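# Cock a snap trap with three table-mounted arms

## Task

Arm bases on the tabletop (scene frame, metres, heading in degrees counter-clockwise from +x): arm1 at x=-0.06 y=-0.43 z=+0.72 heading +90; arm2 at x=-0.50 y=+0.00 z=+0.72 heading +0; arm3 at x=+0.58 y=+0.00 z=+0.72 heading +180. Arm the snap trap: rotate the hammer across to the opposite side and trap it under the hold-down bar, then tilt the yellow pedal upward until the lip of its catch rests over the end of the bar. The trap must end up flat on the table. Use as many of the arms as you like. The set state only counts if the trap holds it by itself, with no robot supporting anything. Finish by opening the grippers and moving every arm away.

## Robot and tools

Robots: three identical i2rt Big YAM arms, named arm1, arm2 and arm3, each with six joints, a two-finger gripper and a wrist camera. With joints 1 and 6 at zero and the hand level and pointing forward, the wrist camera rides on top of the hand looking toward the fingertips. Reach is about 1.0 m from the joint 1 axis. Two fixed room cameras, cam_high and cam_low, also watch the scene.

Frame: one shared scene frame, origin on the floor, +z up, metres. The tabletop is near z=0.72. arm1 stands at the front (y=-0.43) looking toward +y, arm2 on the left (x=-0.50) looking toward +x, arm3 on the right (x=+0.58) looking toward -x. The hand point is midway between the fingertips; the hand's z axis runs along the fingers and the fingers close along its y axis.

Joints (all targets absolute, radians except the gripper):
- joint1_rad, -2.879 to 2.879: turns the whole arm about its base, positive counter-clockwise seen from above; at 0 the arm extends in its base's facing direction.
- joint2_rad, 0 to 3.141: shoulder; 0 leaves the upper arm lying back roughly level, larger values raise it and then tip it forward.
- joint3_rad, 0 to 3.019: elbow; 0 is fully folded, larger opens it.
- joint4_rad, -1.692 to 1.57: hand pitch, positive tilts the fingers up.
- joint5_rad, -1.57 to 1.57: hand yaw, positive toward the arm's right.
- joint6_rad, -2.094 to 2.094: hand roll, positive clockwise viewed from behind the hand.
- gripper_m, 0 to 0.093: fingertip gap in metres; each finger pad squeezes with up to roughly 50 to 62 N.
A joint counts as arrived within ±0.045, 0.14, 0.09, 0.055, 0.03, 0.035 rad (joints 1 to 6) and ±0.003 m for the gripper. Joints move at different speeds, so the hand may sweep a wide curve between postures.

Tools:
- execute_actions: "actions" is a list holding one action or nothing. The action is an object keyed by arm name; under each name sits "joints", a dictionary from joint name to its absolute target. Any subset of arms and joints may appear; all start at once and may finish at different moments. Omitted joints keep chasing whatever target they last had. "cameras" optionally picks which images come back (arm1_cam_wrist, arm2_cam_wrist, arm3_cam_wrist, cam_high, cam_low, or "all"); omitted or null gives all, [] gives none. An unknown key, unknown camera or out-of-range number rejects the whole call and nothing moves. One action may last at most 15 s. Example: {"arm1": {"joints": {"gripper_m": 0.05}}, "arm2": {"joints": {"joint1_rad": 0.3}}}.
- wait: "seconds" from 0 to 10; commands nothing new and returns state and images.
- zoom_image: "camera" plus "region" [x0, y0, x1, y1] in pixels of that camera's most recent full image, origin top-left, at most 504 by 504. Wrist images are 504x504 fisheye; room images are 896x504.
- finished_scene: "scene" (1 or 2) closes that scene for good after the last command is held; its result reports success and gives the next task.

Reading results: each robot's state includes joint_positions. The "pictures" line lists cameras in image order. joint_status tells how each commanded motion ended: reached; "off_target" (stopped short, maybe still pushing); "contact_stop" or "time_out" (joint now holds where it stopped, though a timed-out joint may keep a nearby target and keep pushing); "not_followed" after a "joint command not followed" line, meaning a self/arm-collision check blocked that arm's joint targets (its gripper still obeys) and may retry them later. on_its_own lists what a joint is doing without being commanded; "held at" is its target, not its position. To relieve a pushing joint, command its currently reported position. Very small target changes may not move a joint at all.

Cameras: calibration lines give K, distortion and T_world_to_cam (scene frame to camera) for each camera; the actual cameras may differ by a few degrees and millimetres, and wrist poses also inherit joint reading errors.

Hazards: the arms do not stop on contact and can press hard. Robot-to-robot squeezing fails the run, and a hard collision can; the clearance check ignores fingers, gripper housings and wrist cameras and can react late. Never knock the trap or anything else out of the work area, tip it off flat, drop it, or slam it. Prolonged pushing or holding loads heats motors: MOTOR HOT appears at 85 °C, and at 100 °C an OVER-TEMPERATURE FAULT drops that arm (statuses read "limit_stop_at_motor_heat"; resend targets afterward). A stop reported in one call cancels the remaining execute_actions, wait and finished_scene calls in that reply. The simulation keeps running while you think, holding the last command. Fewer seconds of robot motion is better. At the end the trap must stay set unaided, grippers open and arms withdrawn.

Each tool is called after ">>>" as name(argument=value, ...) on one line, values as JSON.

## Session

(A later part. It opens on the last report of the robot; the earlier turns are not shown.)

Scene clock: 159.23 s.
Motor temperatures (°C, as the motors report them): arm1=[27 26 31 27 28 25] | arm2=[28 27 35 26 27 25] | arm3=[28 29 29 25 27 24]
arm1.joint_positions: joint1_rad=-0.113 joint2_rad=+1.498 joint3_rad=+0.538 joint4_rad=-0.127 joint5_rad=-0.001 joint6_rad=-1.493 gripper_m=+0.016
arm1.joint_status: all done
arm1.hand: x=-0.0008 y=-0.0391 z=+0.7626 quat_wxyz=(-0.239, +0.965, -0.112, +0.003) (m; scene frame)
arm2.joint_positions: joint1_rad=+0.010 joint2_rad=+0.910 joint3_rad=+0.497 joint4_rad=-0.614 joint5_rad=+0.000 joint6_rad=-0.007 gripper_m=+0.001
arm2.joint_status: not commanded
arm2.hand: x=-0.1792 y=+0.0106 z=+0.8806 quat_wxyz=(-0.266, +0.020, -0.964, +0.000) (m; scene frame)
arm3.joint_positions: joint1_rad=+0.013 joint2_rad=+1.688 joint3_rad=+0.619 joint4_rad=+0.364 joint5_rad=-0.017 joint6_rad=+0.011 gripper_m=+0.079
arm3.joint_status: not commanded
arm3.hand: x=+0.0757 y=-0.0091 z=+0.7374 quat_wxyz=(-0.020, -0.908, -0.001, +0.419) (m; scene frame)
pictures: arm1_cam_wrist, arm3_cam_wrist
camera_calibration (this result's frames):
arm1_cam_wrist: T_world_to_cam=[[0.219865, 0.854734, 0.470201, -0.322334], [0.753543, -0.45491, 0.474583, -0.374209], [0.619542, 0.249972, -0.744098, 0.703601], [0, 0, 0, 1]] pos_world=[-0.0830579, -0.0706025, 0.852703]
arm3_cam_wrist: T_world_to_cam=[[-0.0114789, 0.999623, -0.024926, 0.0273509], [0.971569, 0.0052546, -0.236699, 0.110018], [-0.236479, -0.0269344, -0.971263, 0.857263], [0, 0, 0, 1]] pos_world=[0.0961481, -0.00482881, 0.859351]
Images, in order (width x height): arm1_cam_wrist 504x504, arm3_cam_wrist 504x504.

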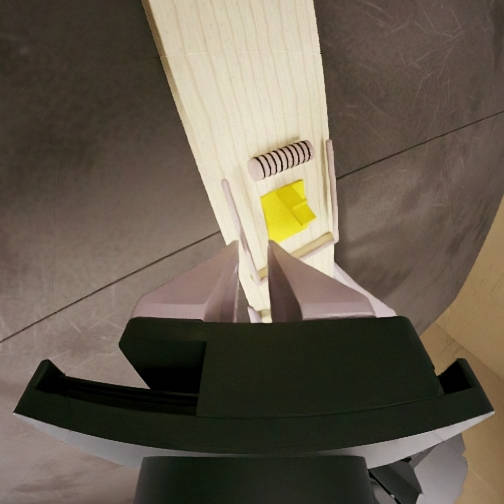

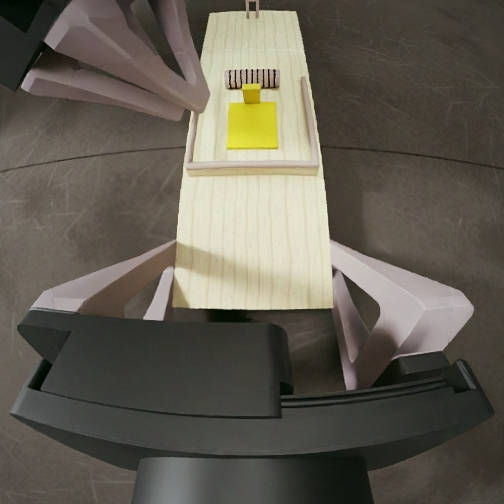

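>>> execute_actions(actions=[{"arm1":{"joints":{"joint2_rad":1.535,"joint4_rad":-0.125,"gripper_m":0.02}}}], cameras=["arm3_cam_wrist","arm1_cam_wrist"])

Scene clock: 163.40 s.
Motor temperatures (°C, as the motors report them): arm1=[27 26 31 27 28 25] | arm2=[28 27 35 26 27 25] | arm3=[28 29 29 25 27 24]
arm1.joint_positions: joint1_rad=-0.113 joint2_rad=+1.527 joint3_rad=+0.538 joint4_rad=-0.127 joint5_rad=-0.001 joint6_rad=-1.493 gripper_m=+0.020
arm1.joint_status: all done
arm1.hand: x=-0.0016 y=-0.0436 z=+0.7517 quat_wxyz=(-0.224, +0.968, -0.112, +0.002) (m; scene frame)
arm2.joint_positions: joint1_rad=+0.010 joint2_rad=+0.910 joint3_rad=+0.497 joint4_rad=-0.614 joint5_rad=+0.000 joint6_rad=-0.007 gripper_m=+0.001
arm2.joint_status: not commanded
arm2.hand: x=-0.1792 y=+0.0106 z=+0.8806 quat_wxyz=(-0.266, +0.020, -0.964, +0.000) (m; scene frame)
arm3.joint_positions: joint1_rad=+0.013 joint2_rad=+1.688 joint3_rad=+0.619 joint4_rad=+0.364 joint5_rad=-0.017 joint6_rad=+0.011 gripper_m=+0.079
arm3.joint_status: not commanded
arm3.hand: x=+0.0757 y=-0.0091 z=+0.7374 quat_wxyz=(-0.020, -0.908, -0.001, +0.419) (m; scene frame)
pictures: arm1_cam_wrist, arm3_cam_wrist
camera_calibration (this result's frames):
arm1_cam_wrist: T_world_to_cam=[[0.221593, 0.868085, 0.444213, -0.293103], [0.75579, -0.440742, 0.48428, -0.377136], [0.61618, 0.228419, -0.753756, 0.703415], [0, 0, 0, 1]] pos_world=[-0.0834446, -0.0724545, 0.843043]
arm3_cam_wrist: T_world_to_cam=[[-0.0114789, 0.999623, -0.024926, 0.0273509], [0.971569, 0.0052546, -0.236699, 0.110018], [-0.236479, -0.0269344, -0.971263, 0.857263], [0, 0, 0, 1]] pos_world=[0.0961481, -0.00482881, 0.859351]
Images, in order (width x height): arm1_cam_wrist 504x504, arm3_cam_wrist 504x504.

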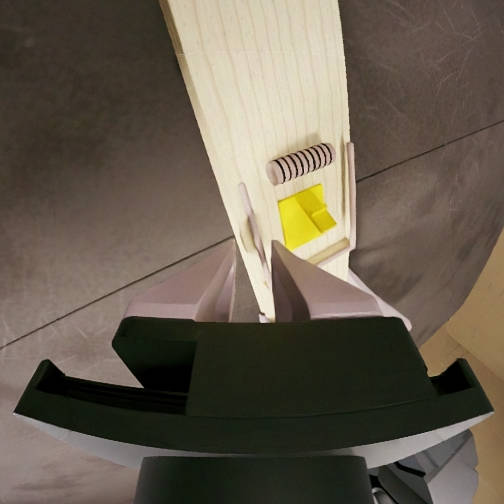

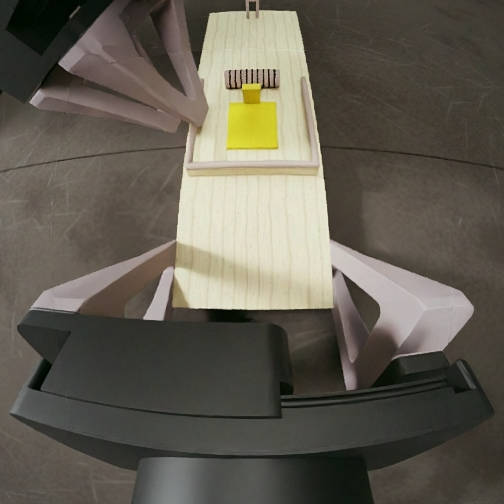

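>>> execute_actions(actions=[{"arm1":{"joints":{"joint2_rad":1.545,"gripper_m":0.011}},"arm2":{"joints":{"joint1_rad":0.03,"joint2_rad":1.45,"joint3_rad":0.255,"joint4_rad":0.6}}}], cameras=[])

>>> execute_actions(actions=[{"arm1":{"joints":{"gripper_m":0.0}},"arm2":{"joints":{"joint2_rad":1.66,"joint4_rad":0.72}}}], cameras=["cam_low","arm1_cam_wrist","cam_high"])

Scene clock: 175.83 s.
Motor temperatures (°C, as the motors report them): arm1=[27 26 31 27 28 25] | arm2=[28 27 35 26 27 25] | arm3=[28 29 29 25 27 24]
arm1.joint_positions: joint1_rad=-0.113 joint2_rad=+1.530 joint3_rad=+0.542 joint4_rad=-0.127 joint5_rad=-0.001 joint6_rad=-1.493 gripper_m=+0.011
arm1.joint_status: all done
arm1.hand: x=-0.0014 y=-0.0419 z=+0.7520 quat_wxyz=(-0.225, +0.968, -0.112, +0.002) (m; scene frame)
arm2.joint_positions: joint1_rad=+0.021 joint2_rad=+1.444 joint3_rad=+0.252 joint4_rad=+0.584 joint5_rad=+0.000 joint6_rad=-0.007 gripper_m=+0.001
arm2.joint_status: all done
arm2.hand: x=-0.1156 y=+0.0161 z=+0.7918 quat_wxyz=(-0.460, +0.024, -0.888, -0.005) (m; scene frame)
arm3.joint_positions: joint1_rad=+0.013 joint2_rad=+1.688 joint3_rad=+0.619 joint4_rad=+0.364 joint5_rad=-0.017 joint6_rad=+0.011 gripper_m=+0.079
arm3.joint_status: not commanded
arm3.hand: x=+0.0757 y=-0.0091 z=+0.7374 quat_wxyz=(-0.020, -0.908, -0.001, +0.419) (m; scene frame)
pictures: none
No camera images: the call's "cameras" was empty. Leave "cameras" out to get every camera's image.

Scene clock: 176.73 s.
Motor temperatures (°C, as the motors report them): arm1=[27 26 31 27 28 25] | arm2=[28 27 35 26 27 25] | arm3=[28 29 29 25 27 24]
arm1.joint_positions: joint1_rad=-0.113 joint2_rad=+1.531 joint3_rad=+0.546 joint4_rad=-0.126 joint5_rad=-0.001 joint6_rad=-1.541 gripper_m=+0.003
arm1.joint_status: gripper_m off_target (ended at +0.003, target +0.000)
arm1.hand: x=-0.0012 y=-0.0397 z=+0.7531 quat_wxyz=(-0.227, +0.970, -0.088, +0.008) (m; scene frame)
arm2.joint_positions: joint1_rad=+0.021 joint2_rad=+1.640 joint3_rad=+0.254 joint4_rad=+0.713 joint5_rad=+0.000 joint6_rad=-0.007 gripper_m=+0.001
arm2.joint_status: all done
arm2.hand: x=-0.1223 y=+0.0155 z=+0.7471 quat_wxyz=(-0.431, +0.024, -0.902, -0.005) (m; scene frame)
arm3.joint_positions: joint1_rad=+0.013 joint2_rad=+1.688 joint3_rad=+0.619 joint4_rad=+0.364 joint5_rad=-0.015 joint6_rad=+0.019 gripper_m=+0.079
arm3.joint_status: not commanded
arm3.hand: x=+0.0757 y=-0.0088 z=+0.7374 quat_wxyz=(-0.021, -0.908, +0.003, +0.419) (m; scene frame)
pictures: arm1_cam_wrist, cam_high, cam_low
camera_calibration (this result's frames):
arm1_cam_wrist: T_world_to_cam=[[0.173931, 0.875513, 0.450805, -0.301939], [0.7638, -0.408891, 0.499418, -0.386483], [0.621577, 0.25746, -0.739835, 0.693975], [0, 0, 0, 1]] pos_world=[-0.0836469, -0.0723487, 0.842559]
Images, in order (width x height): arm1_cam_wrist 504x504, cam_high 896x504, cam_low 896x504.

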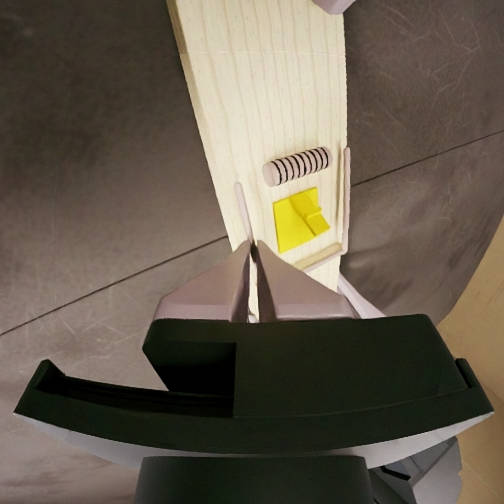

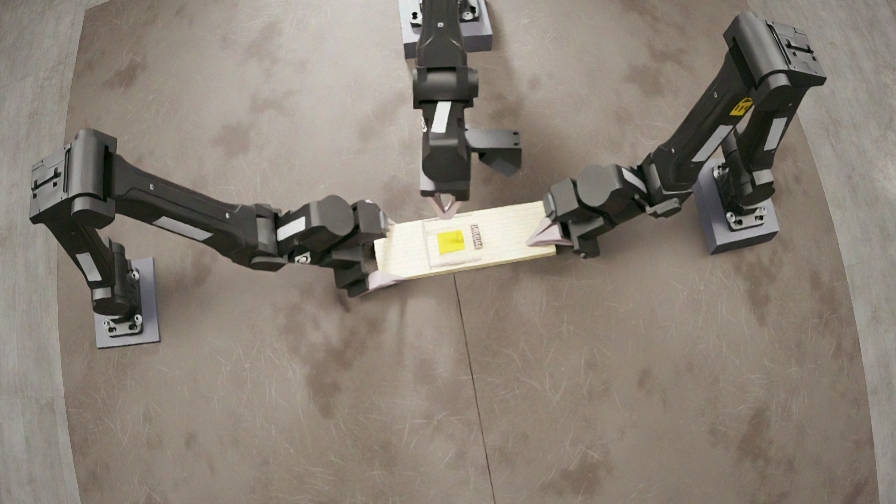

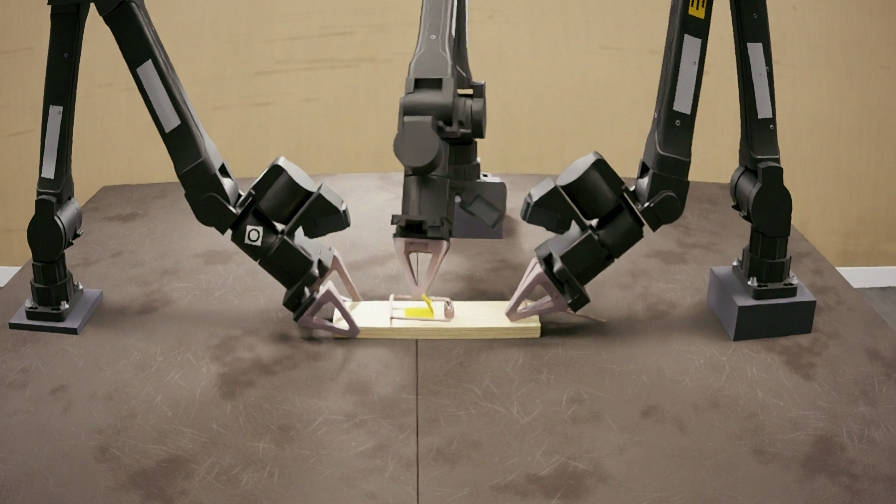

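>>> execute_actions(actions=[{"arm1":{"joints":{"joint1_rad":-0.10,"joint2_rad":1.45,"joint3_rad":0.56,"joint4_rad":-0.19,"joint6_rad":-1.54}}}], cameras=["cam_low","arm3_cam_wrist"])

Scene clock: 186.93 s.
Motor temperatures (°C, as the motors report them): arm1=[27 26 31 27 28 26] | arm2=[28 27 34 26 27 25] | arm3=[28 29 29 25 27 24]
arm1.joint_positions: joint1_rad=-0.108 joint2_rad=+1.451 joint3_rad=+0.546 joint4_rad=-0.179 joint5_rad=+0.002 joint6_rad=-1.549 gripper_m=+0.001
arm1.joint_status: all done
arm1.hand: x=-0.0023 y=-0.0393 z=+0.7770 quat_wxyz=(-0.240, +0.967, -0.083, +0.010) (m; scene frame)
arm2.joint_positions: joint1_rad=+0.021 joint2_rad=+1.640 joint3_rad=+0.254 joint4_rad=+0.713 joint5_rad=+0.000 joint6_rad=-0.007 gripper_m=+0.001
arm2.joint_status: not commanded
arm2.hand: x=-0.1223 y=+0.0155 z=+0.7471 quat_wxyz=(-0.431, +0.024, -0.902, -0.005) (m; scene frame)
arm3.joint_positions: joint1_rad=+0.013 joint2_rad=+1.688 joint3_rad=+0.619 joint4_rad=+0.366 joint5_rad=-0.021 joint6_rad=+0.021 gripper_m=+0.079
arm3.joint_status: not commanded
arm3.hand: x=+0.0754 y=-0.0098 z=+0.7378 quat_wxyz=(-0.023, -0.907, +0.002, +0.420) (m; scene frame)
pictures: arm3_cam_wrist, cam_low
camera_calibration (this result's frames):
arm3_cam_wrist: T_world_to_cam=[[-0.00877182, 0.999362, -0.0346198, 0.0350214], [0.971205, 0.000271436, -0.238245, 0.111506], [-0.238083, -0.0357127, -0.970588, 0.857079], [0, 0, 0, 1]] pos_world=[0.0960679, -0.0044207, 0.859649]
Images, in order (width x height): arm3_cam_wrist 504x504, cam_low 896x504.

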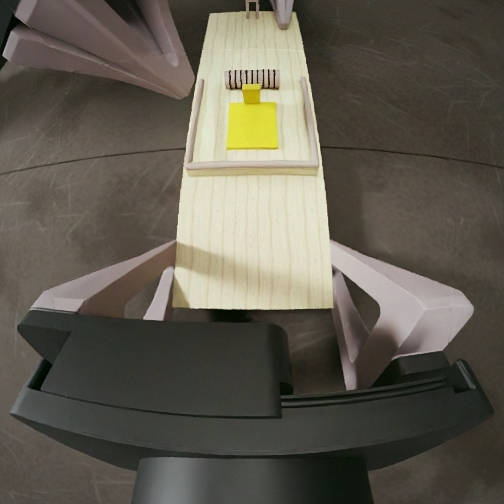

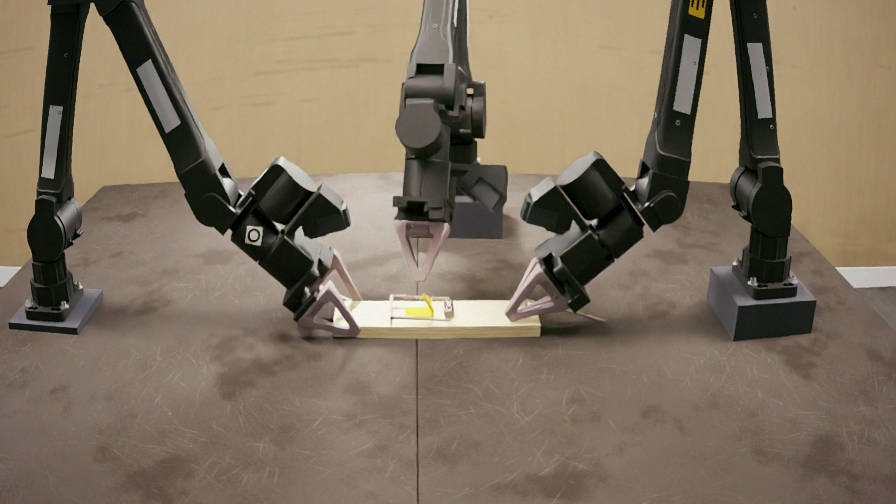

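>>> execute_actions(actions=[{"arm1":{"joints":{"joint1_rad":-0.14,"joint2_rad":1.50,"joint4_rad":-0.12,"gripper_m":0.013}}}], cameras=[])

>>> execute_actions(actions=[{"arm1":{"joints":{"joint2_rad":1.56}}}], cameras=["arm1_cam_wrist","arm3_cam_wrist"])

Scene clock: 195.23 s.
Motor temperatures (°C, as the motors report them): arm1=[27 26 31 27 28 25] | arm2=[28 27 33 26 27 25] | arm3=[28 29 29 25 27 24]
arm1.joint_positions: joint1_rad=-0.136 joint2_rad=+1.494 joint3_rad=+0.546 joint4_rad=-0.138 joint5_rad=+0.001 joint6_rad=-1.548 gripper_m=+0.013
arm1.joint_status: all done
arm1.hand: x=+0.0087 y=-0.0381 z=+0.7655 quat_wxyz=(-0.239, +0.966, -0.096, +0.013) (m; scene frame)
arm2.joint_positions: joint1_rad=+0.021 joint2_rad=+1.640 joint3_rad=+0.254 joint4_rad=+0.713 joint5_rad=+0.000 joint6_rad=-0.007 gripper_m=+0.001
arm2.joint_status: not commanded
arm2.hand: x=-0.1223 y=+0.0155 z=+0.7471 quat_wxyz=(-0.431, +0.024, -0.902, -0.005) (m; scene frame)
arm3.joint_positions: joint1_rad=+0.013 joint2_rad=+1.688 joint3_rad=+0.619 joint4_rad=+0.366 joint5_rad=-0.021 joint6_rad=+0.021 gripper_m=+0.079
arm3.joint_status: not commanded
arm3.hand: x=+0.0754 y=-0.0098 z=+0.7378 quat_wxyz=(-0.023, -0.907, +0.002, +0.420) (m; scene frame)
pictures: none
No camera images: the call's "cameras" was empty. Leave "cameras" out to get every camera's image.

Scene clock: 195.87 s.
Motor temperatures (°C, as the motors report them): arm1=[27 26 31 27 28 25] | arm2=[28 27 33 26 27 25] | arm3=[28 29 29 25 27 24]
arm1.joint_positions: joint1_rad=-0.136 joint2_rad=+1.546 joint3_rad=+0.547 joint4_rad=-0.122 joint5_rad=+0.000 joint6_rad=-1.548 gripper_m=+0.013
arm1.joint_status: all done
arm1.hand: x=+0.0077 y=-0.0419 z=+0.7483 quat_wxyz=(-0.222, +0.970, -0.096, +0.012) (m; scene frame)
arm2.joint_positions: joint1_rad=+0.021 joint2_rad=+1.640 joint3_rad=+0.254 joint4_rad=+0.713 joint5_rad=+0.000 joint6_rad=-0.007 gripper_m=+0.001
arm2.joint_status: not commanded
arm2.hand: x=-0.1223 y=+0.0155 z=+0.7471 quat_wxyz=(-0.431, +0.024, -0.902, -0.005) (m; scene frame)
arm3.joint_positions: joint1_rad=+0.013 joint2_rad=+1.688 joint3_rad=+0.619 joint4_rad=+0.366 joint5_rad=-0.020 joint6_rad=+0.016 gripper_m=+0.079
arm3.joint_status: not commanded
arm3.hand: x=+0.0754 y=-0.0096 z=+0.7378 quat_wxyz=(-0.022, -0.907, +0.000, +0.420) (m; scene frame)
pictures: arm1_cam_wrist, arm3_cam_wrist
camera_calibration (this result's frames):
arm1_cam_wrist: T_world_to_cam=[[0.18742, 0.876898, 0.442632, -0.293318], [0.755284, -0.416754, 0.505828, -0.396938], [0.628028, 0.23951, -0.740416, 0.685051], [0, 0, 0, 1]] pos_world=[-0.0754569, -0.0722926, 0.837836]
arm3_cam_wrist: T_world_to_cam=[[-0.0108622, 0.999479, -0.0303917, 0.0318641], [0.971158, 0.00330486, -0.238413, 0.111667], [-0.238188, -0.0321048, -0.970688, 0.857196], [0, 0, 0, 1]] pos_world=[0.0960736, -0.00469641, 0.859661]
Images, in order (width x height): arm1_cam_wrist 504x504, arm3_cam_wrist 504x504.

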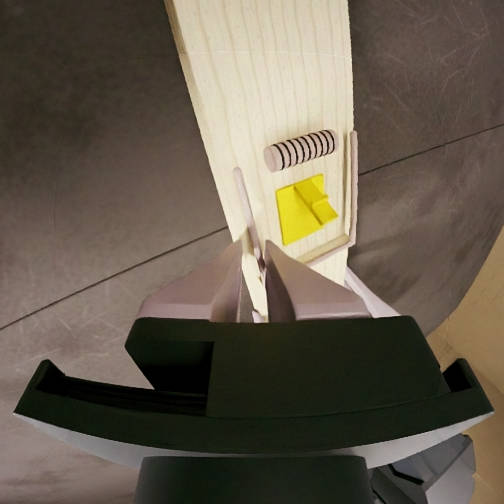

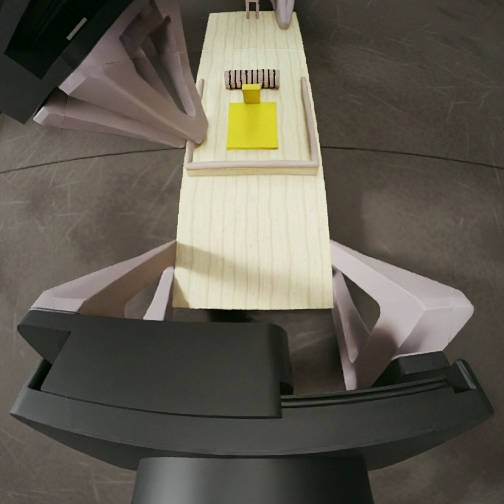

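>>> execute_actions(actions=[{"arm1":{"joints":{"gripper_m":0.0}}}], cameras=[])

>>> execute_actions(actions=[{"arm1":{"joints":{"joint2_rad":1.50,"joint4_rad":-0.16}}}], cameras=["cam_low","arm3_cam_wrist"])

Scene clock: 204.47 s.
Motor temperatures (°C, as the motors report them): arm1=[27 26 31 27 28 25] | arm2=[28 27 33 26 27 25] | arm3=[28 29 29 25 27 24]
arm1.joint_positions: joint1_rad=-0.136 joint2_rad=+1.546 joint3_rad=+0.549 joint4_rad=-0.115 joint5_rad=+0.000 joint6_rad=-1.591 gripper_m=+0.004
arm1.joint_status: gripper_m off_target (ended at +0.004, target +0.000)
arm1.hand: x=+0.0080 y=-0.0396 z=+0.7495 quat_wxyz=(-0.226, +0.971, -0.075, +0.016) (m; scene frame)
arm2.joint_positions: joint1_rad=+0.021 joint2_rad=+1.640 joint3_rad=+0.254 joint4_rad=+0.713 joint5_rad=+0.000 joint6_rad=-0.007 gripper_m=+0.001
arm2.joint_status: not commanded
arm2.hand: x=-0.1223 y=+0.0155 z=+0.7471 quat_wxyz=(-0.431, +0.024, -0.902, -0.005) (m; scene frame)
arm3.joint_positions: joint1_rad=+0.013 joint2_rad=+1.688 joint3_rad=+0.619 joint4_rad=+0.366 joint5_rad=-0.021 joint6_rad=+0.018 gripper_m=+0.079
arm3.joint_status: not commanded
arm3.hand: x=+0.0754 y=-0.0097 z=+0.7378 quat_wxyz=(-0.023, -0.907, +0.001, +0.420) (m; scene frame)
pictures: none
No camera images: the call's "cameras" was empty. Leave "cameras" out to get every camera's image.

Scene clock: 205.10 s.
Motor temperatures (°C, as the motors report them): arm1=[27 26 31 27 28 25] | arm2=[28 27 33 26 27 25] | arm3=[28 29 29 25 27 24]
arm1.joint_positions: joint1_rad=-0.136 joint2_rad=+1.532 joint3_rad=+0.549 joint4_rad=-0.136 joint5_rad=+0.000 joint6_rad=-1.593 gripper_m=+0.004
arm1.joint_status: all done
arm1.hand: x=+0.0076 y=-0.0419 z=+0.7523 quat_wxyz=(-0.222, +0.972, -0.074, +0.016) (m; scene frame)
arm2.joint_positions: joint1_rad=+0.021 joint2_rad=+1.640 joint3_rad=+0.254 joint4_rad=+0.717 joint5_rad=+0.000 joint6_rad=-0.007 gripper_m=+0.001
arm2.joint_status: not commanded
arm2.hand: x=-0.1218 y=+0.0156 z=+0.7478 quat_wxyz=(-0.432, +0.024, -0.901, -0.005) (m; scene frame)
arm3.joint_positions: joint1_rad=+0.013 joint2_rad=+1.688 joint3_rad=+0.619 joint4_rad=+0.366 joint5_rad=-0.035 joint6_rad=+0.035 gripper_m=+0.079
arm3.joint_status: not commanded
arm3.hand: x=+0.0754 y=-0.0121 z=+0.7381 quat_wxyz=(-0.033, -0.907, +0.006, +0.420) (m; scene frame)
pictures: arm3_cam_wrist, cam_low
camera_calibration (this result's frames):
arm3_cam_wrist: T_world_to_cam=[[-0.0101261, 0.998476, -0.0542438, 0.0519631], [0.971176, -0.00309907, -0.238341, 0.111645], [-0.238146, -0.0550938, -0.969665, 0.8564], [0, 0, 0, 1]] pos_world=[0.0960476, -0.00435558, 0.85985]
Images, in order (width x height): arm3_cam_wrist 504x504, cam_low 896x504.

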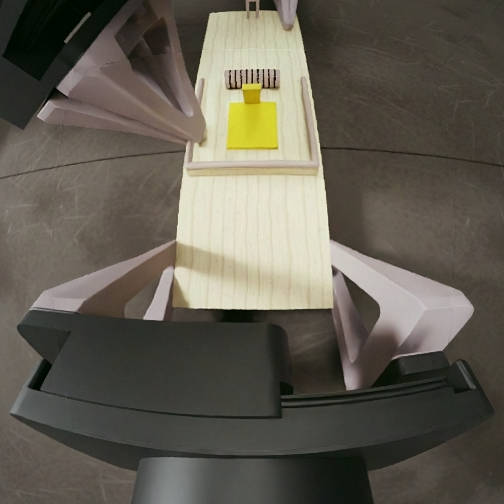

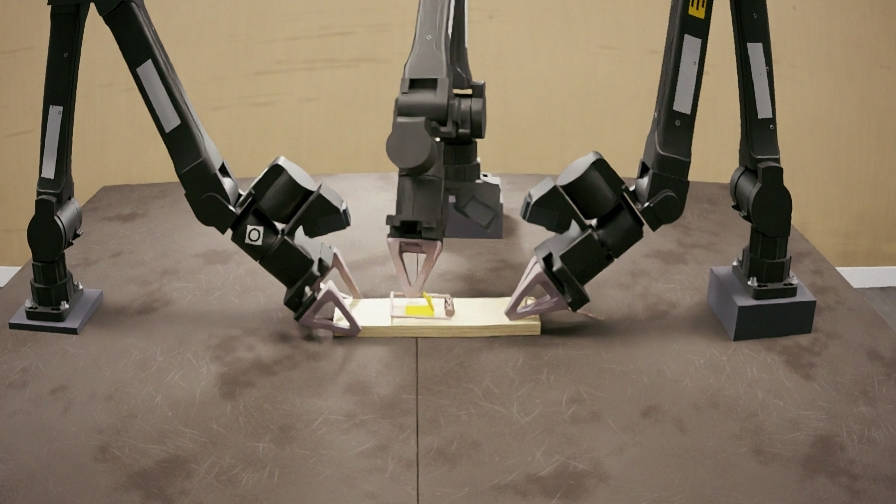

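>>> execute_actions(actions=[{"arm2":{"joints":{"joint2_rad":1.5,"joint4_rad":0.66,"joint6_rad":-1.3}},"arm1":{"joints":{"joint2_rad":1.545}}}], cameras=[])

>>> execute_actions(actions=[{"arm2":{"joints":{"joint1_rad":-0.125}}}], cameras=[])

>>> execute_actions(actions=[{"arm2":{"joints":{"joint2_rad":1.69,"joint4_rad":0.715}},"arm3":{"joints":{"joint2_rad":1.71,"joint5_rad":-0.012,"joint6_rad":0.0}}}], cameras=[])

>>> execute_actions(actions=[{"arm1":{"joints":{"joint2_rad":1.48,"joint4_rad":-0.16}}}], cameras=["cam_low","cam_high"])

Scene clock: 228.37 s.
Motor temperatures (°C, as the motors report them): arm1=[27 26 30 27 28 26] | arm2=[28 27 32 26 27 25] | arm3=[28 29 29 25 28 24]
arm1.joint_positions: joint1_rad=-0.136 joint2_rad=+1.533 joint3_rad=+0.549 joint4_rad=-0.136 joint5_rad=-0.001 joint6_rad=-1.593 gripper_m=+0.004
arm1.joint_status: all done
arm1.hand: x=+0.0075 y=-0.0421 z=+0.7519 quat_wxyz=(-0.222, +0.972, -0.074, +0.016) (m; scene frame)
arm2.joint_positions: joint1_rad=+0.021 joint2_rad=+1.497 joint3_rad=+0.254 joint4_rad=+0.670 joint5_rad=+0.000 joint6_rad=-1.285 gripper_m=+0.001
arm2.joint_status: all done
arm2.hand: x=-0.1090 y=+0.0164 z=+0.7905 quat_wxyz=(-0.385, +0.543, -0.692, +0.279) (m; scene frame)
arm3.joint_positions: joint1_rad=+0.013 joint2_rad=+1.688 joint3_rad=+0.619 joint4_rad=+0.366 joint5_rad=-0.034 joint6_rad=+0.035 gripper_m=+0.079
arm3.joint_status: not commanded
arm3.hand: x=+0.0753 y=-0.0120 z=+0.7382 quat_wxyz=(-0.032, -0.907, +0.006, +0.420) (m; scene frame)
pictures: none
No camera images: the call's "cameras" was empty. Leave "cameras" out to get every camera's image.

Scene clock: 229.17 s.
Motor temperatures (°C, as the motors report them): arm1=[27 26 30 27 28 26] | arm2=[28 27 32 26 27 25] | arm3=[28 29 29 25 28 24]
arm1.joint_positions: joint1_rad=-0.136 joint2_rad=+1.533 joint3_rad=+0.549 joint4_rad=-0.136 joint5_rad=-0.001 joint6_rad=-1.593 gripper_m=+0.004
arm1.joint_status: not commanded
arm1.hand: x=+0.0075 y=-0.0421 z=+0.7519 quat_wxyz=(-0.222, +0.972, -0.074, +0.016) (m; scene frame)
arm2.joint_positions: joint1_rad=-0.124 joint2_rad=+1.497 joint3_rad=+0.254 joint4_rad=+0.670 joint5_rad=+0.000 joint6_rad=-1.285 gripper_m=+0.001
arm2.joint_status: all done
arm2.hand: x=-0.1107 y=-0.0404 z=+0.7909 quat_wxyz=(-0.364, +0.492, -0.729, +0.307) (m; scene frame)
arm3.joint_positions: joint1_rad=+0.013 joint2_rad=+1.688 joint3_rad=+0.619 joint4_rad=+0.366 joint5_rad=-0.034 joint6_rad=+0.035 gripper_m=+0.079
arm3.joint_status: not commanded
arm3.hand: x=+0.0753 y=-0.0120 z=+0.7382 quat_wxyz=(-0.032, -0.907, +0.006, +0.420) (m; scene frame)
pictures: none
No camera images: the call's "cameras" was empty. Leave "cameras" out to get every camera's image.

Scene clock: 229.97 s.
Motor temperatures (°C, as the motors report them): arm1=[27 26 30 27 28 26] | arm2=[28 27 32 26 27 25] | arm3=[28 29 29 25 28 24]
arm1.joint_positions: joint1_rad=-0.135 joint2_rad=+1.541 joint3_rad=+0.550 joint4_rad=-0.135 joint5_rad=+0.000 joint6_rad=-1.598 gripper_m=+0.004
arm1.joint_status: not commanded
arm1.hand: x=+0.0074 y=-0.0426 z=+0.7496 quat_wxyz=(-0.219, +0.973, -0.072, +0.017) (m; scene frame)
arm2.joint_positions: joint1_rad=-0.125 joint2_rad=+1.656 joint3_rad=+0.258 joint4_rad=+0.723 joint5_rad=+0.001 joint6_rad=-1.286 gripper_m=+0.001
arm2.joint_status: all done
arm2.hand: x=-0.1229 y=-0.0398 z=+0.7450 quat_wxyz=(-0.328, +0.505, -0.748, +0.278) (m; scene frame)
arm3.joint_positions: joint1_rad=+0.014 joint2_rad=+1.692 joint3_rad=+0.619 joint4_rad=+0.371 joint5_rad=-0.025 joint6_rad=+0.011 gripper_m=+0.079
arm3.joint_status: all done
arm3.hand: x=+0.0751 y=-0.0111 z=+0.7370 quat_wxyz=(-0.024, -0.907, -0.004, +0.421) (m; scene frame)
pictures: none
No camera images: the call's "cameras" was empty. Leave "cameras" out to get every camera's image.

Scene clock: 230.57 s.
Motor temperatures (°C, as the motors report them): arm1=[27 26 30 27 28 26] | arm2=[28 27 32 26 27 25] | arm3=[28 29 29 25 28 24]
arm1.joint_positions: joint1_rad=-0.135 joint2_rad=+1.534 joint3_rad=+0.550 joint4_rad=-0.141 joint5_rad=+0.000 joint6_rad=-1.600 gripper_m=+0.004
arm1.joint_status: all done
arm1.hand: x=+0.0074 y=-0.0427 z=+0.7514 quat_wxyz=(-0.220, +0.973, -0.071, +0.017) (m; scene frame)
arm2.joint_positions: joint1_rad=-0.125 joint2_rad=+1.656 joint3_rad=+0.258 joint4_rad=+0.726 joint5_rad=+0.001 joint6_rad=-1.288 gripper_m=+0.001
arm2.joint_status: not commanded
arm2.hand: x=-0.1226 y=-0.0399 z=+0.7454 quat_wxyz=(-0.329, +0.505, -0.748, +0.279) (m; scene frame)
arm3.joint_positions: joint1_rad=+0.014 joint2_rad=+1.692 joint3_rad=+0.619 joint4_rad=+0.372 joint5_rad=-0.031 joint6_rad=+0.016 gripper_m=+0.079
arm3.joint_status: not commanded
arm3.hand: x=+0.0750 y=-0.0121 z=+0.7372 quat_wxyz=(-0.027, -0.907, -0.003, +0.421) (m; scene frame)
pictures: cam_high, cam_low
Images, in order (width x height): cam_high 896x504, cam_low 896x504.

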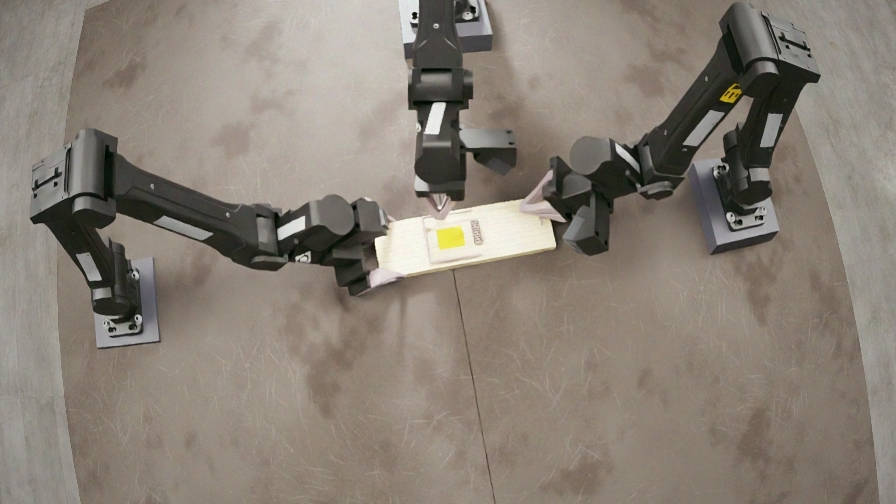

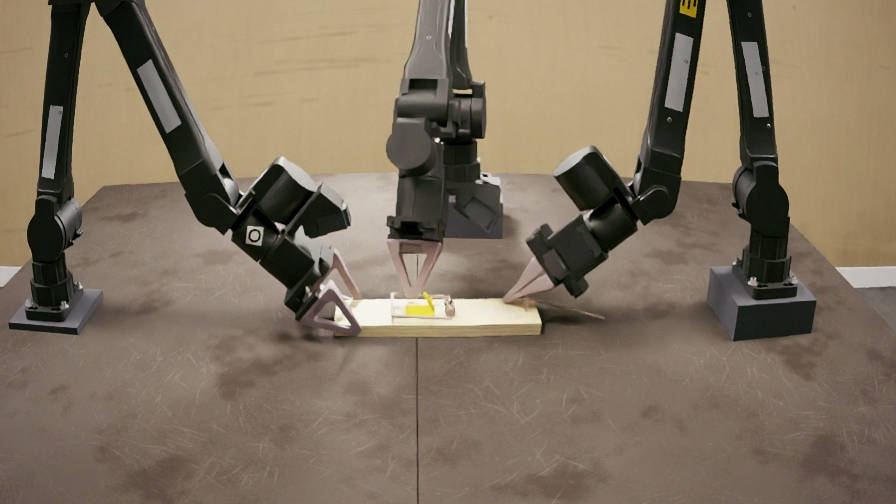

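>>> execute_actions(actions=[{"arm1":{"joints":{"joint2_rad":1.43,"joint4_rad":-0.17,"joint1_rad":-0.125}}}], cameras=["cam_low"])

Scene clock: 235.87 s.
Motor temperatures (°C, as the motors report them): arm1=[27 26 30 27 28 26] | arm2=[28 27 32 26 27 25] | arm3=[28 29 29 25 28 24]
arm1.joint_positions: joint1_rad=-0.130 joint2_rad=+1.512 joint3_rad=+0.550 joint4_rad=-0.164 joint5_rad=+0.002 joint6_rad=-1.605 gripper_m=+0.004
arm1.joint_status: all done
arm1.hand: x=+0.0056 y=-0.0443 z=+0.7570 quat_wxyz=(-0.219, +0.973, -0.066, +0.018) (m; scene frame)
arm2.joint_positions: joint1_rad=-0.125 joint2_rad=+1.656 joint3_rad=+0.258 joint4_rad=+0.740 joint5_rad=+0.001 joint6_rad=-1.288 gripper_m=+0.001
arm2.joint_status: not commanded
arm2.hand: x=-0.1204 y=-0.0401 z=+0.7481 quat_wxyz=(-0.334, +0.503, -0.745, +0.284) (m; scene frame)
arm3.joint_positions: joint1_rad=+0.017 joint2_rad=+1.690 joint3_rad=+0.619 joint4_rad=+0.379 joint5_rad=-0.037 joint6_rad=+0.021 gripper_m=+0.079
arm3.joint_status: not commanded
arm3.hand: x=+0.0736 y=-0.0145 z=+0.7398 quat_wxyz=(-0.032, -0.905, -0.003, +0.425) (m; scene frame)
pictures: cam_low
Images, in order (width x height): cam_low 896x504.

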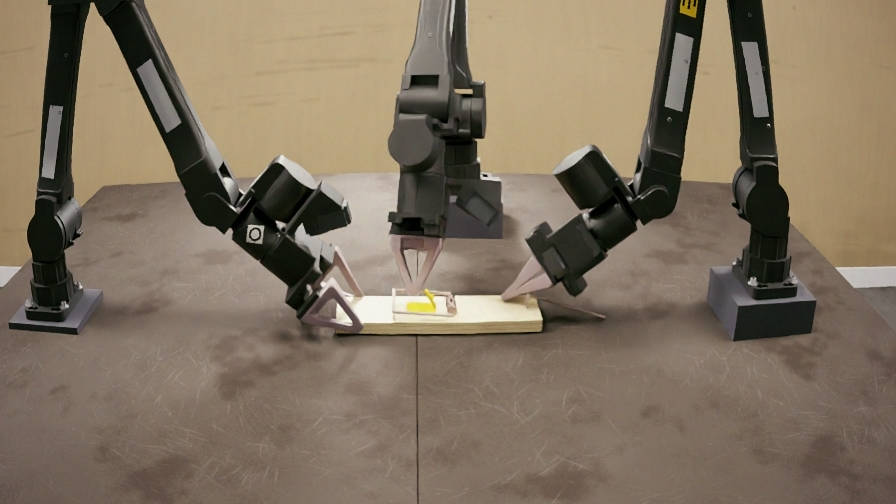

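Holders' q4 yields; stiffen them.

>>> execute_actions(actions=[{"arm2":{"joints":{"joint2_rad":1.71,"joint4_rad":0.66}},"arm3":{"joints":{"joint2_rad":1.73,"joint4_rad":0.32,"joint5_rad":0.0,"joint6_rad":-0.02}}}], cameras=[])

>>> execute_actions(actions=[{"arm1":{"joints":{"joint2_rad":1.39,"joint4_rad":-0.15,"joint1_rad":-0.12}}}], cameras=["cam_low"])

Scene clock: 243.93 s.
Motor temperatures (°C, as the motors report them): arm1=[27 26 30 27 28 26] | arm2=[28 27 32 26 27 25] | arm3=[28 29 29 25 28 25]
arm1.joint_positions: joint1_rad=-0.130 joint2_rad=+1.512 joint3_rad=+0.550 joint4_rad=-0.165 joint5_rad=+0.004 joint6_rad=-1.612 gripper_m=+0.004
arm1.joint_status: not commanded
arm1.hand: x=+0.0057 y=-0.0445 z=+0.7569 quat_wxyz=(-0.218, +0.974, -0.063, +0.019) (m; scene frame)
arm2.joint_positions: joint1_rad=-0.125 joint2_rad=+1.656 joint3_rad=+0.266 joint4_rad=+0.712 joint5_rad=+0.001 joint6_rad=-1.289 gripper_m=+0.001
arm2.joint_status: all done
arm2.hand: x=-0.1202 y=-0.0402 z=+0.7450 quat_wxyz=(-0.327, +0.506, -0.748, +0.278) (m; scene frame)
arm3.joint_positions: joint1_rad=+0.019 joint2_rad=+1.690 joint3_rad=+0.624 joint4_rad=+0.358 joint5_rad=-0.031 joint6_rad=+0.021 gripper_m=+0.079
arm3.joint_status: joint5_rad time_out (moved +0.006 of +0.037); joint6_rad time_out (moved -0.001 of -0.041); the others done
arm3.on_its_own: joint5_rad reads -0.031 and still pushes toward +0.000 since a time_out; joint6_rad reads +0.021 and still pushes toward -0.020 since a time_out
arm3.hand: x=+0.0743 y=-0.0147 z=+0.7377 quat_wxyz=(-0.029, -0.908, -0.003, +0.418) (m; scene frame)
pictures: none
No camera images: the call's "cameras" was empty. Leave "cameras" out to get every camera's image.

not run: a stop came earlier in this reply.

>>> execute_actions(actions=[{"arm1":{"joints":{"joint2_rad":1.39,"joint4_rad":-0.15,"joint1_rad":-0.12}}}], cameras=["cam_low"])

Scene clock: 248.07 s.
Motor temperatures (°C, as the motors report them): arm1=[27 26 30 27 28 26] | arm2=[28 27 32 26 27 25] | arm3=[28 29 29 25 28 25]
arm1.joint_positions: joint1_rad=-0.125 joint2_rad=+1.485 joint3_rad=+0.542 joint4_rad=-0.165 joint5_rad=+0.006 joint6_rad=-1.624 gripper_m=+0.004
arm1.joint_status: all done
arm1.hand: x=+0.0044 y=-0.0443 z=+0.7644 quat_wxyz=(-0.227, +0.972, -0.055, +0.022) (m; scene frame)
arm2.joint_positions: joint1_rad=-0.125 joint2_rad=+1.656 joint3_rad=+0.266 joint4_rad=+0.712 joint5_rad=+0.001 joint6_rad=-1.289 gripper_m=+0.001
arm2.joint_status: not commanded
arm2.hand: x=-0.1203 y=-0.0402 z=+0.7449 quat_wxyz=(-0.327, +0.506, -0.748, +0.278) (m; scene frame)
arm3.joint_positions: joint1_rad=+0.020 joint2_rad=+1.690 joint3_rad=+0.624 joint4_rad=+0.358 joint5_rad=-0.029 joint6_rad=+0.019 gripper_m=+0.079
arm3.joint_status: not commanded
arm3.on_its_own: joint6_rad reads +0.019 and still pushes toward -0.020 since a time_out
arm3.hand: x=+0.0743 y=-0.0147 z=+0.7377 quat_wxyz=(-0.028, -0.908, -0.003, +0.418) (m; scene frame)
pictures: cam_low
Images, in order (width x height): cam_low 896x504.

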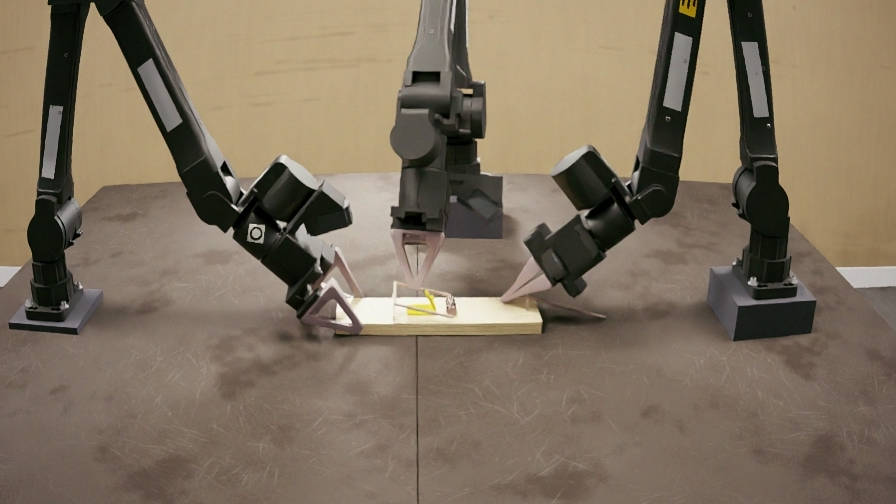

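>>> execute_actions(actions=[{"arm1":{"joints":{"joint2_rad":1.34,"joint4_rad":-0.19,"joint1_rad":-0.105,"joint6_rad":-1.66}}}], cameras=["cam_low"])

>>> execute_actions(actions=[{"arm1":{"joints":{"joint2_rad":1.30,"joint4_rad":-0.22,"joint1_rad":-0.08,"joint6_rad":-1.72}}}], cameras=["cam_low"])

Scene clock: 255.50 s.
Motor temperatures (°C, as the motors report them): arm1=[27 27 31 27 28 26] | arm2=[28 27 32 26 27 25] | arm3=[28 28 29 25 29 25]
arm1.joint_positions: joint1_rad=-0.112 joint2_rad=+1.329 joint3_rad=+0.541 joint4_rad=-0.192 joint5_rad=+0.002 joint6_rad=-1.652 gripper_m=+0.001
arm1.joint_status: all done
arm1.on_its_own: gripper_m moved -0.003 to your old target +0.000
arm1.hand: x=+0.0009 y=-0.0310 z=+0.8197 quat_wxyz=(-0.289, +0.956, -0.034, +0.029) (m; scene frame)
arm2.joint_positions: joint1_rad=-0.125 joint2_rad=+1.658 joint3_rad=+0.267 joint4_rad=+0.707 joint5_rad=+0.000 joint6_rad=-1.290 gripper_m=+0.001
arm2.joint_status: not commanded
arm2.hand: x=-0.1207 y=-0.0399 z=+0.7436 quat_wxyz=(-0.325, +0.507, -0.749, +0.276) (m; scene frame)
arm3.joint_positions: joint1_rad=+0.019 joint2_rad=+1.693 joint3_rad=+0.625 joint4_rad=+0.353 joint5_rad=-0.019 joint6_rad=+0.004 gripper_m=+0.079
arm3.joint_status: not commanded
arm3.hand: x=+0.0748 y=-0.0126 z=+0.7359 quat_wxyz=(-0.020, -0.909, -0.008, +0.415) (m; scene frame)
pictures: cam_low
Images, in order (width x height): cam_low 896x504.

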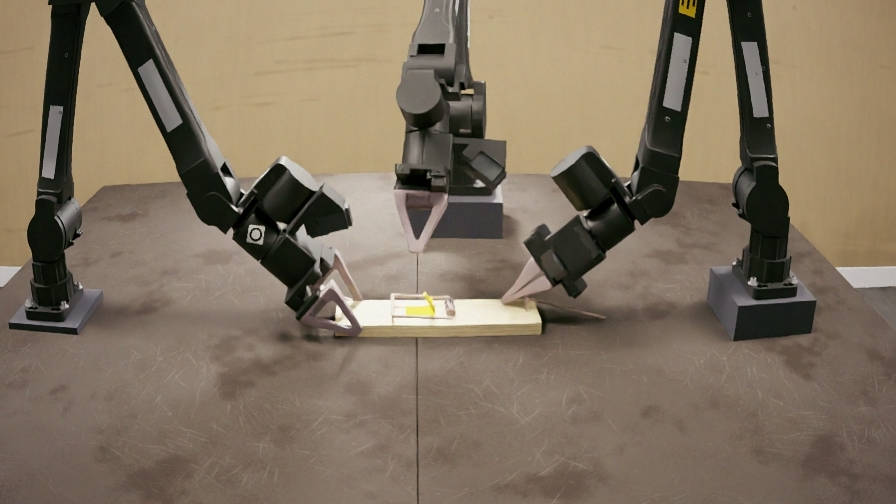

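Scene clock: 256.37 s.
Motor temperatures (°C, as the motors report them): arm1=[27 27 31 27 28 26] | arm2=[28 27 32 26 27 25] | arm3=[28 28 29 25 29 25]
arm1.joint_positions: joint1_rad=-0.084 joint2_rad=+1.310 joint3_rad=+0.541 joint4_rad=-0.209 joint5_rad=+0.001 joint6_rad=-1.711 gripper_m=+0.001
arm1.joint_status: all done
arm1.hand: x=-0.0104 y=-0.0312 z=+0.8246 quat_wxyz=(-0.290, +0.957, +0.008, +0.033) (m; scene frame)
arm2.joint_positions: joint1_rad=-0.125 joint2_rad=+1.658 joint3_rad=+0.267 joint4_rad=+0.707 joint5_rad=+0.000 joint6_rad=-1.290 gripper_m=+0.001
arm2.joint_status: not commanded
arm2.hand: x=-0.1207 y=-0.0399 z=+0.7436 quat_wxyz=(-0.325, +0.507, -0.749, +0.276) (m; scene frame)
arm3.joint_positions: joint1_rad=+0.019 joint2_rad=+1.693 joint3_rad=+0.625 joint4_rad=+0.353 joint5_rad=-0.019 joint6_rad=+0.004 gripper_m=+0.079
arm3.joint_status: not commanded
arm3.hand: x=+0.0748 y=-0.0126 z=+0.7359 quat_wxyz=(-0.020, -0.909, -0.008, +0.415) (m; scene frame)
pictures: cam_low
Images, in order (width x height): cam_low 896x504.

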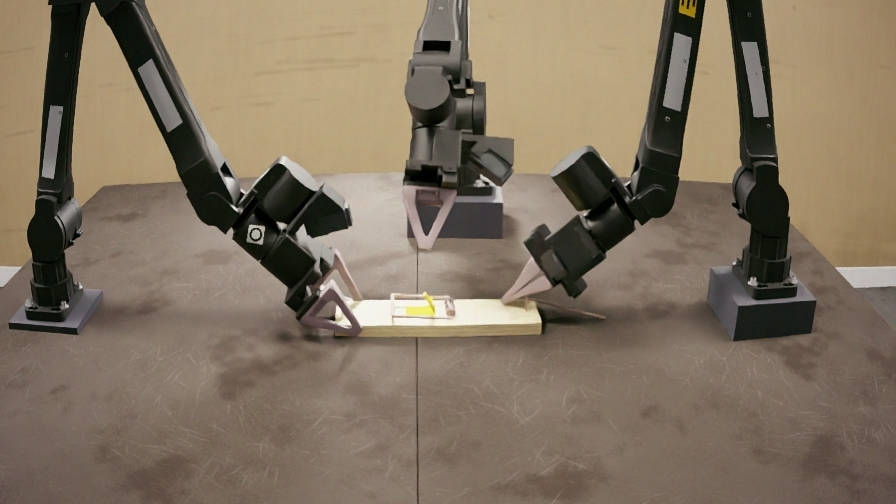

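>>> execute_actions(actions=[{"arm3":{"joints":{"gripper_m":0.093,"joint2_rad":1.69,"joint4_rad":0.36,"joint5_rad":-0.015,"joint6_rad":0.0}},"arm1":{"joints":{"joint1_rad":-0.13,"joint2_rad":1.46,"joint4_rad":-0.15,"joint6_rad":-1.6,"gripper_m":0.013}}}], cameras=[])

>>> execute_actions(actions=[{"arm3":{"joints":{"joint2_rad":1.6,"joint3_rad":0.70,"joint4_rad":0.25}},"arm1":{"joints":{"joint2_rad":1.50,"joint3_rad":0.58,"joint4_rad":-0.12}}}], cameras=[])

>>> execute_actions(actions=[{"arm3":{"joints":{"joint1_rad":0.034,"joint3_rad":0.73,"gripper_m":0}},"arm1":{"joints":{"joint2_rad":1.565}}}], cameras=[])

>>> execute_actions(actions=[{"arm3":{"joints":{"joint2_rad":1.72,"joint4_rad":0.32}}}], cameras=["cam_low","arm1_cam_wrist","arm3_cam_wrist"])

Scene clock: 278.57 s.
Motor temperatures (°C, as the motors report them): arm1=[27 26 31 27 28 26] | arm2=[28 27 32 26 27 25] | arm3=[28 28 29 25 29 25]
arm1.joint_positions: joint1_rad=-0.128 joint2_rad=+1.466 joint3_rad=+0.541 joint4_rad=-0.166 joint5_rad=+0.000 joint6_rad=-1.609 gripper_m=+0.013
arm1.joint_status: all done
arm1.hand: x=+0.0048 y=-0.0421 z=+0.7712 quat_wxyz=(-0.236, +0.970, -0.063, +0.019) (m; scene frame)
arm2.joint_positions: joint1_rad=-0.125 joint2_rad=+1.658 joint3_rad=+0.267 joint4_rad=+0.707 joint5_rad=+0.000 joint6_rad=-1.290 gripper_m=+0.001
arm2.joint_status: not commanded
arm2.hand: x=-0.1207 y=-0.0399 z=+0.7436 quat_wxyz=(-0.325, +0.507, -0.749, +0.276) (m; scene frame)
arm3.joint_positions: joint1_rad=+0.019 joint2_rad=+1.691 joint3_rad=+0.625 joint4_rad=+0.354 joint5_rad=-0.019 joint6_rad=+0.001 gripper_m=+0.093
arm3.joint_status: all done
arm3.hand: x=+0.0745 y=-0.0126 z=+0.7367 quat_wxyz=(-0.020, -0.909, -0.009, +0.416) (m; scene frame)
pictures: none
No camera images: the call's "cameras" was empty. Leave "cameras" out to get every camera's image.

Scene clock: 279.47 s.
Motor temperatures (°C, as the motors report them): arm1=[27 26 31 27 28 26] | arm2=[28 27 32 26 27 25] | arm3=[28 28 29 25 28 25]
arm1.joint_positions: joint1_rad=-0.128 joint2_rad=+1.491 joint3_rad=+0.541 joint4_rad=-0.138 joint5_rad=+0.000 joint6_rad=-1.608 gripper_m=+0.013
arm1.joint_status: all done
arm1.hand: x=+0.0051 y=-0.0396 z=+0.7649 quat_wxyz=(-0.237, +0.969, -0.063, +0.019) (m; scene frame)
arm2.joint_positions: joint1_rad=-0.125 joint2_rad=+1.658 joint3_rad=+0.267 joint4_rad=+0.707 joint5_rad=+0.000 joint6_rad=-1.290 gripper_m=+0.001
arm2.joint_status: not commanded
arm2.hand: x=-0.1207 y=-0.0399 z=+0.7436 quat_wxyz=(-0.325, +0.507, -0.749, +0.276) (m; scene frame)
arm3.joint_positions: joint1_rad=+0.014 joint2_rad=+1.604 joint3_rad=+0.664 joint4_rad=+0.259 joint5_rad=-0.017 joint6_rad=+0.001 gripper_m=+0.093
arm3.joint_status: all done
arm3.hand: x=+0.0616 y=-0.0095 z=+0.7768 quat_wxyz=(-0.018, -0.902, -0.007, +0.430) (m; scene frame)
pictures: none
No camera images: the call's "cameras" was empty. Leave "cameras" out to get every camera's image.

Scene clock: 280.17 s.
Motor temperatures (°C, as the motors report them): arm1=[27 26 31 27 28 26] | arm2=[28 27 32 26 27 25] | arm3=[28 28 29 25 28 25]
arm1.joint_positions: joint1_rad=-0.128 joint2_rad=+1.550 joint3_rad=+0.544 joint4_rad=-0.131 joint5_rad=+0.000 joint6_rad=-1.608 gripper_m=+0.013
arm1.joint_status: all done
arm1.hand: x=+0.0039 y=-0.0458 z=+0.7447 quat_wxyz=(-0.213, +0.975, -0.063, +0.016) (m; scene frame)
arm2.joint_positions: joint1_rad=-0.125 joint2_rad=+1.658 joint3_rad=+0.267 joint4_rad=+0.707 joint5_rad=+0.000 joint6_rad=-1.290 gripper_m=+0.001
arm2.joint_status: not commanded
arm2.hand: x=-0.1207 y=-0.0399 z=+0.7436 quat_wxyz=(-0.325, +0.507, -0.749, +0.276) (m; scene frame)
arm3.joint_positions: joint1_rad=+0.020 joint2_rad=+1.604 joint3_rad=+0.684 joint4_rad=+0.257 joint5_rad=-0.017 joint6_rad=+0.001 gripper_m=+0.001
arm3.joint_status: all done
arm3.hand: x=+0.0525 y=-0.0125 z=+0.7852 quat_wxyz=(-0.019, -0.898, -0.009, +0.439) (m; scene frame)
pictures: none
No camera images: the call's "cameras" was empty. Leave "cameras" out to get every camera's image.

Scene clock: 280.97 s.
Motor temperatures (°C, as the motors report them): arm1=[27 26 31 27 28 26] | arm2=[28 27 32 26 27 25] | arm3=[28 28 29 25 28 25]
arm1.joint_positions: joint1_rad=-0.128 joint2_rad=+1.550 joint3_rad=+0.544 joint4_rad=-0.131 joint5_rad=+0.000 joint6_rad=-1.608 gripper_m=+0.013
arm1.joint_status: not commanded
arm1.hand: x=+0.0039 y=-0.0458 z=+0.7447 quat_wxyz=(-0.213, +0.975, -0.063, +0.016) (m; scene frame)
arm2.joint_positions: joint1_rad=-0.125 joint2_rad=+1.658 joint3_rad=+0.267 joint4_rad=+0.707 joint5_rad=+0.000 joint6_rad=-1.290 gripper_m=+0.001
arm2.joint_status: not commanded
arm2.hand: x=-0.1207 y=-0.0399 z=+0.7436 quat_wxyz=(-0.325, +0.507, -0.749, +0.276) (m; scene frame)
arm3.joint_positions: joint1_rad=+0.020 joint2_rad=+1.706 joint3_rad=+0.702 joint4_rad=+0.318 joint5_rad=-0.017 joint6_rad=+0.001 gripper_m=+0.001
arm3.joint_status: all done
arm3.hand: x=+0.0447 y=-0.0131 z=+0.7521 quat_wxyz=(-0.019, -0.903, -0.009, +0.428) (m; scene frame)
pictures: arm1_cam_wrist, arm3_cam_wrist, cam_low
camera_calibration (this result's frames):
arm1_cam_wrist: T_world_to_cam=[[0.122374, 0.89551, 0.427885, -0.275455], [0.767881, -0.358572, 0.530834, -0.409823], [0.628795, 0.263605, -0.731526, 0.680256], [0, 0, 0, 1]] pos_world=[-0.0793371, -0.0795966, 0.833035]
arm3_cam_wrist: T_world_to_cam=[[-0.025203, 0.999533, -0.0172785, 0.0262935], [0.966389, 0.0199366, -0.256309, 0.158836], [-0.255844, -0.0231575, -0.966441, 0.861353], [0, 0, 0, 1]] pos_world=[0.0675376, -0.00950115, 0.873612]
Images, in order (width x height): arm1_cam_wrist 504x504, arm3_cam_wrist 504x504, cam_low 896x504.

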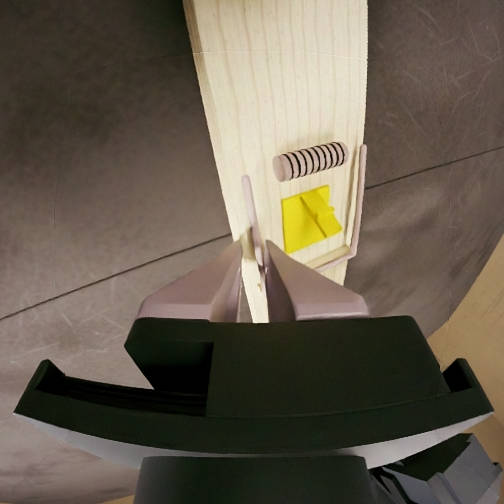

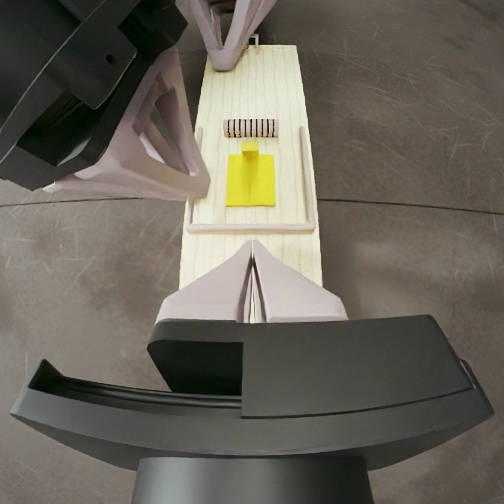

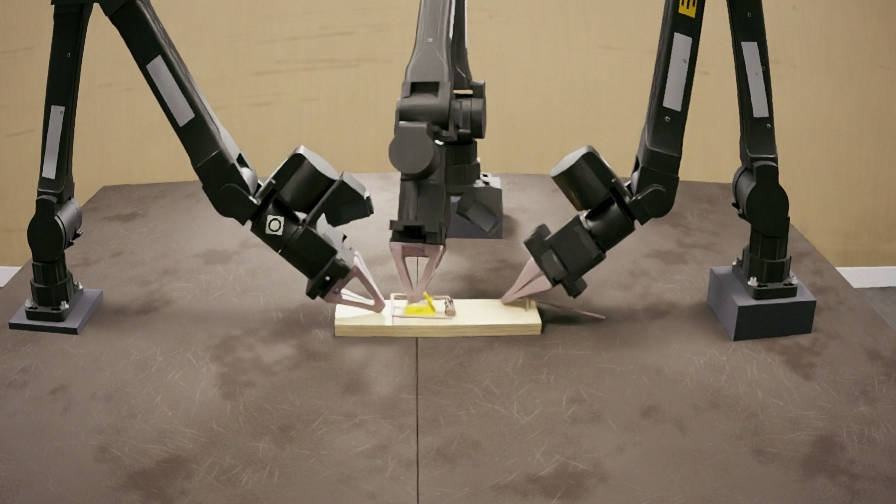

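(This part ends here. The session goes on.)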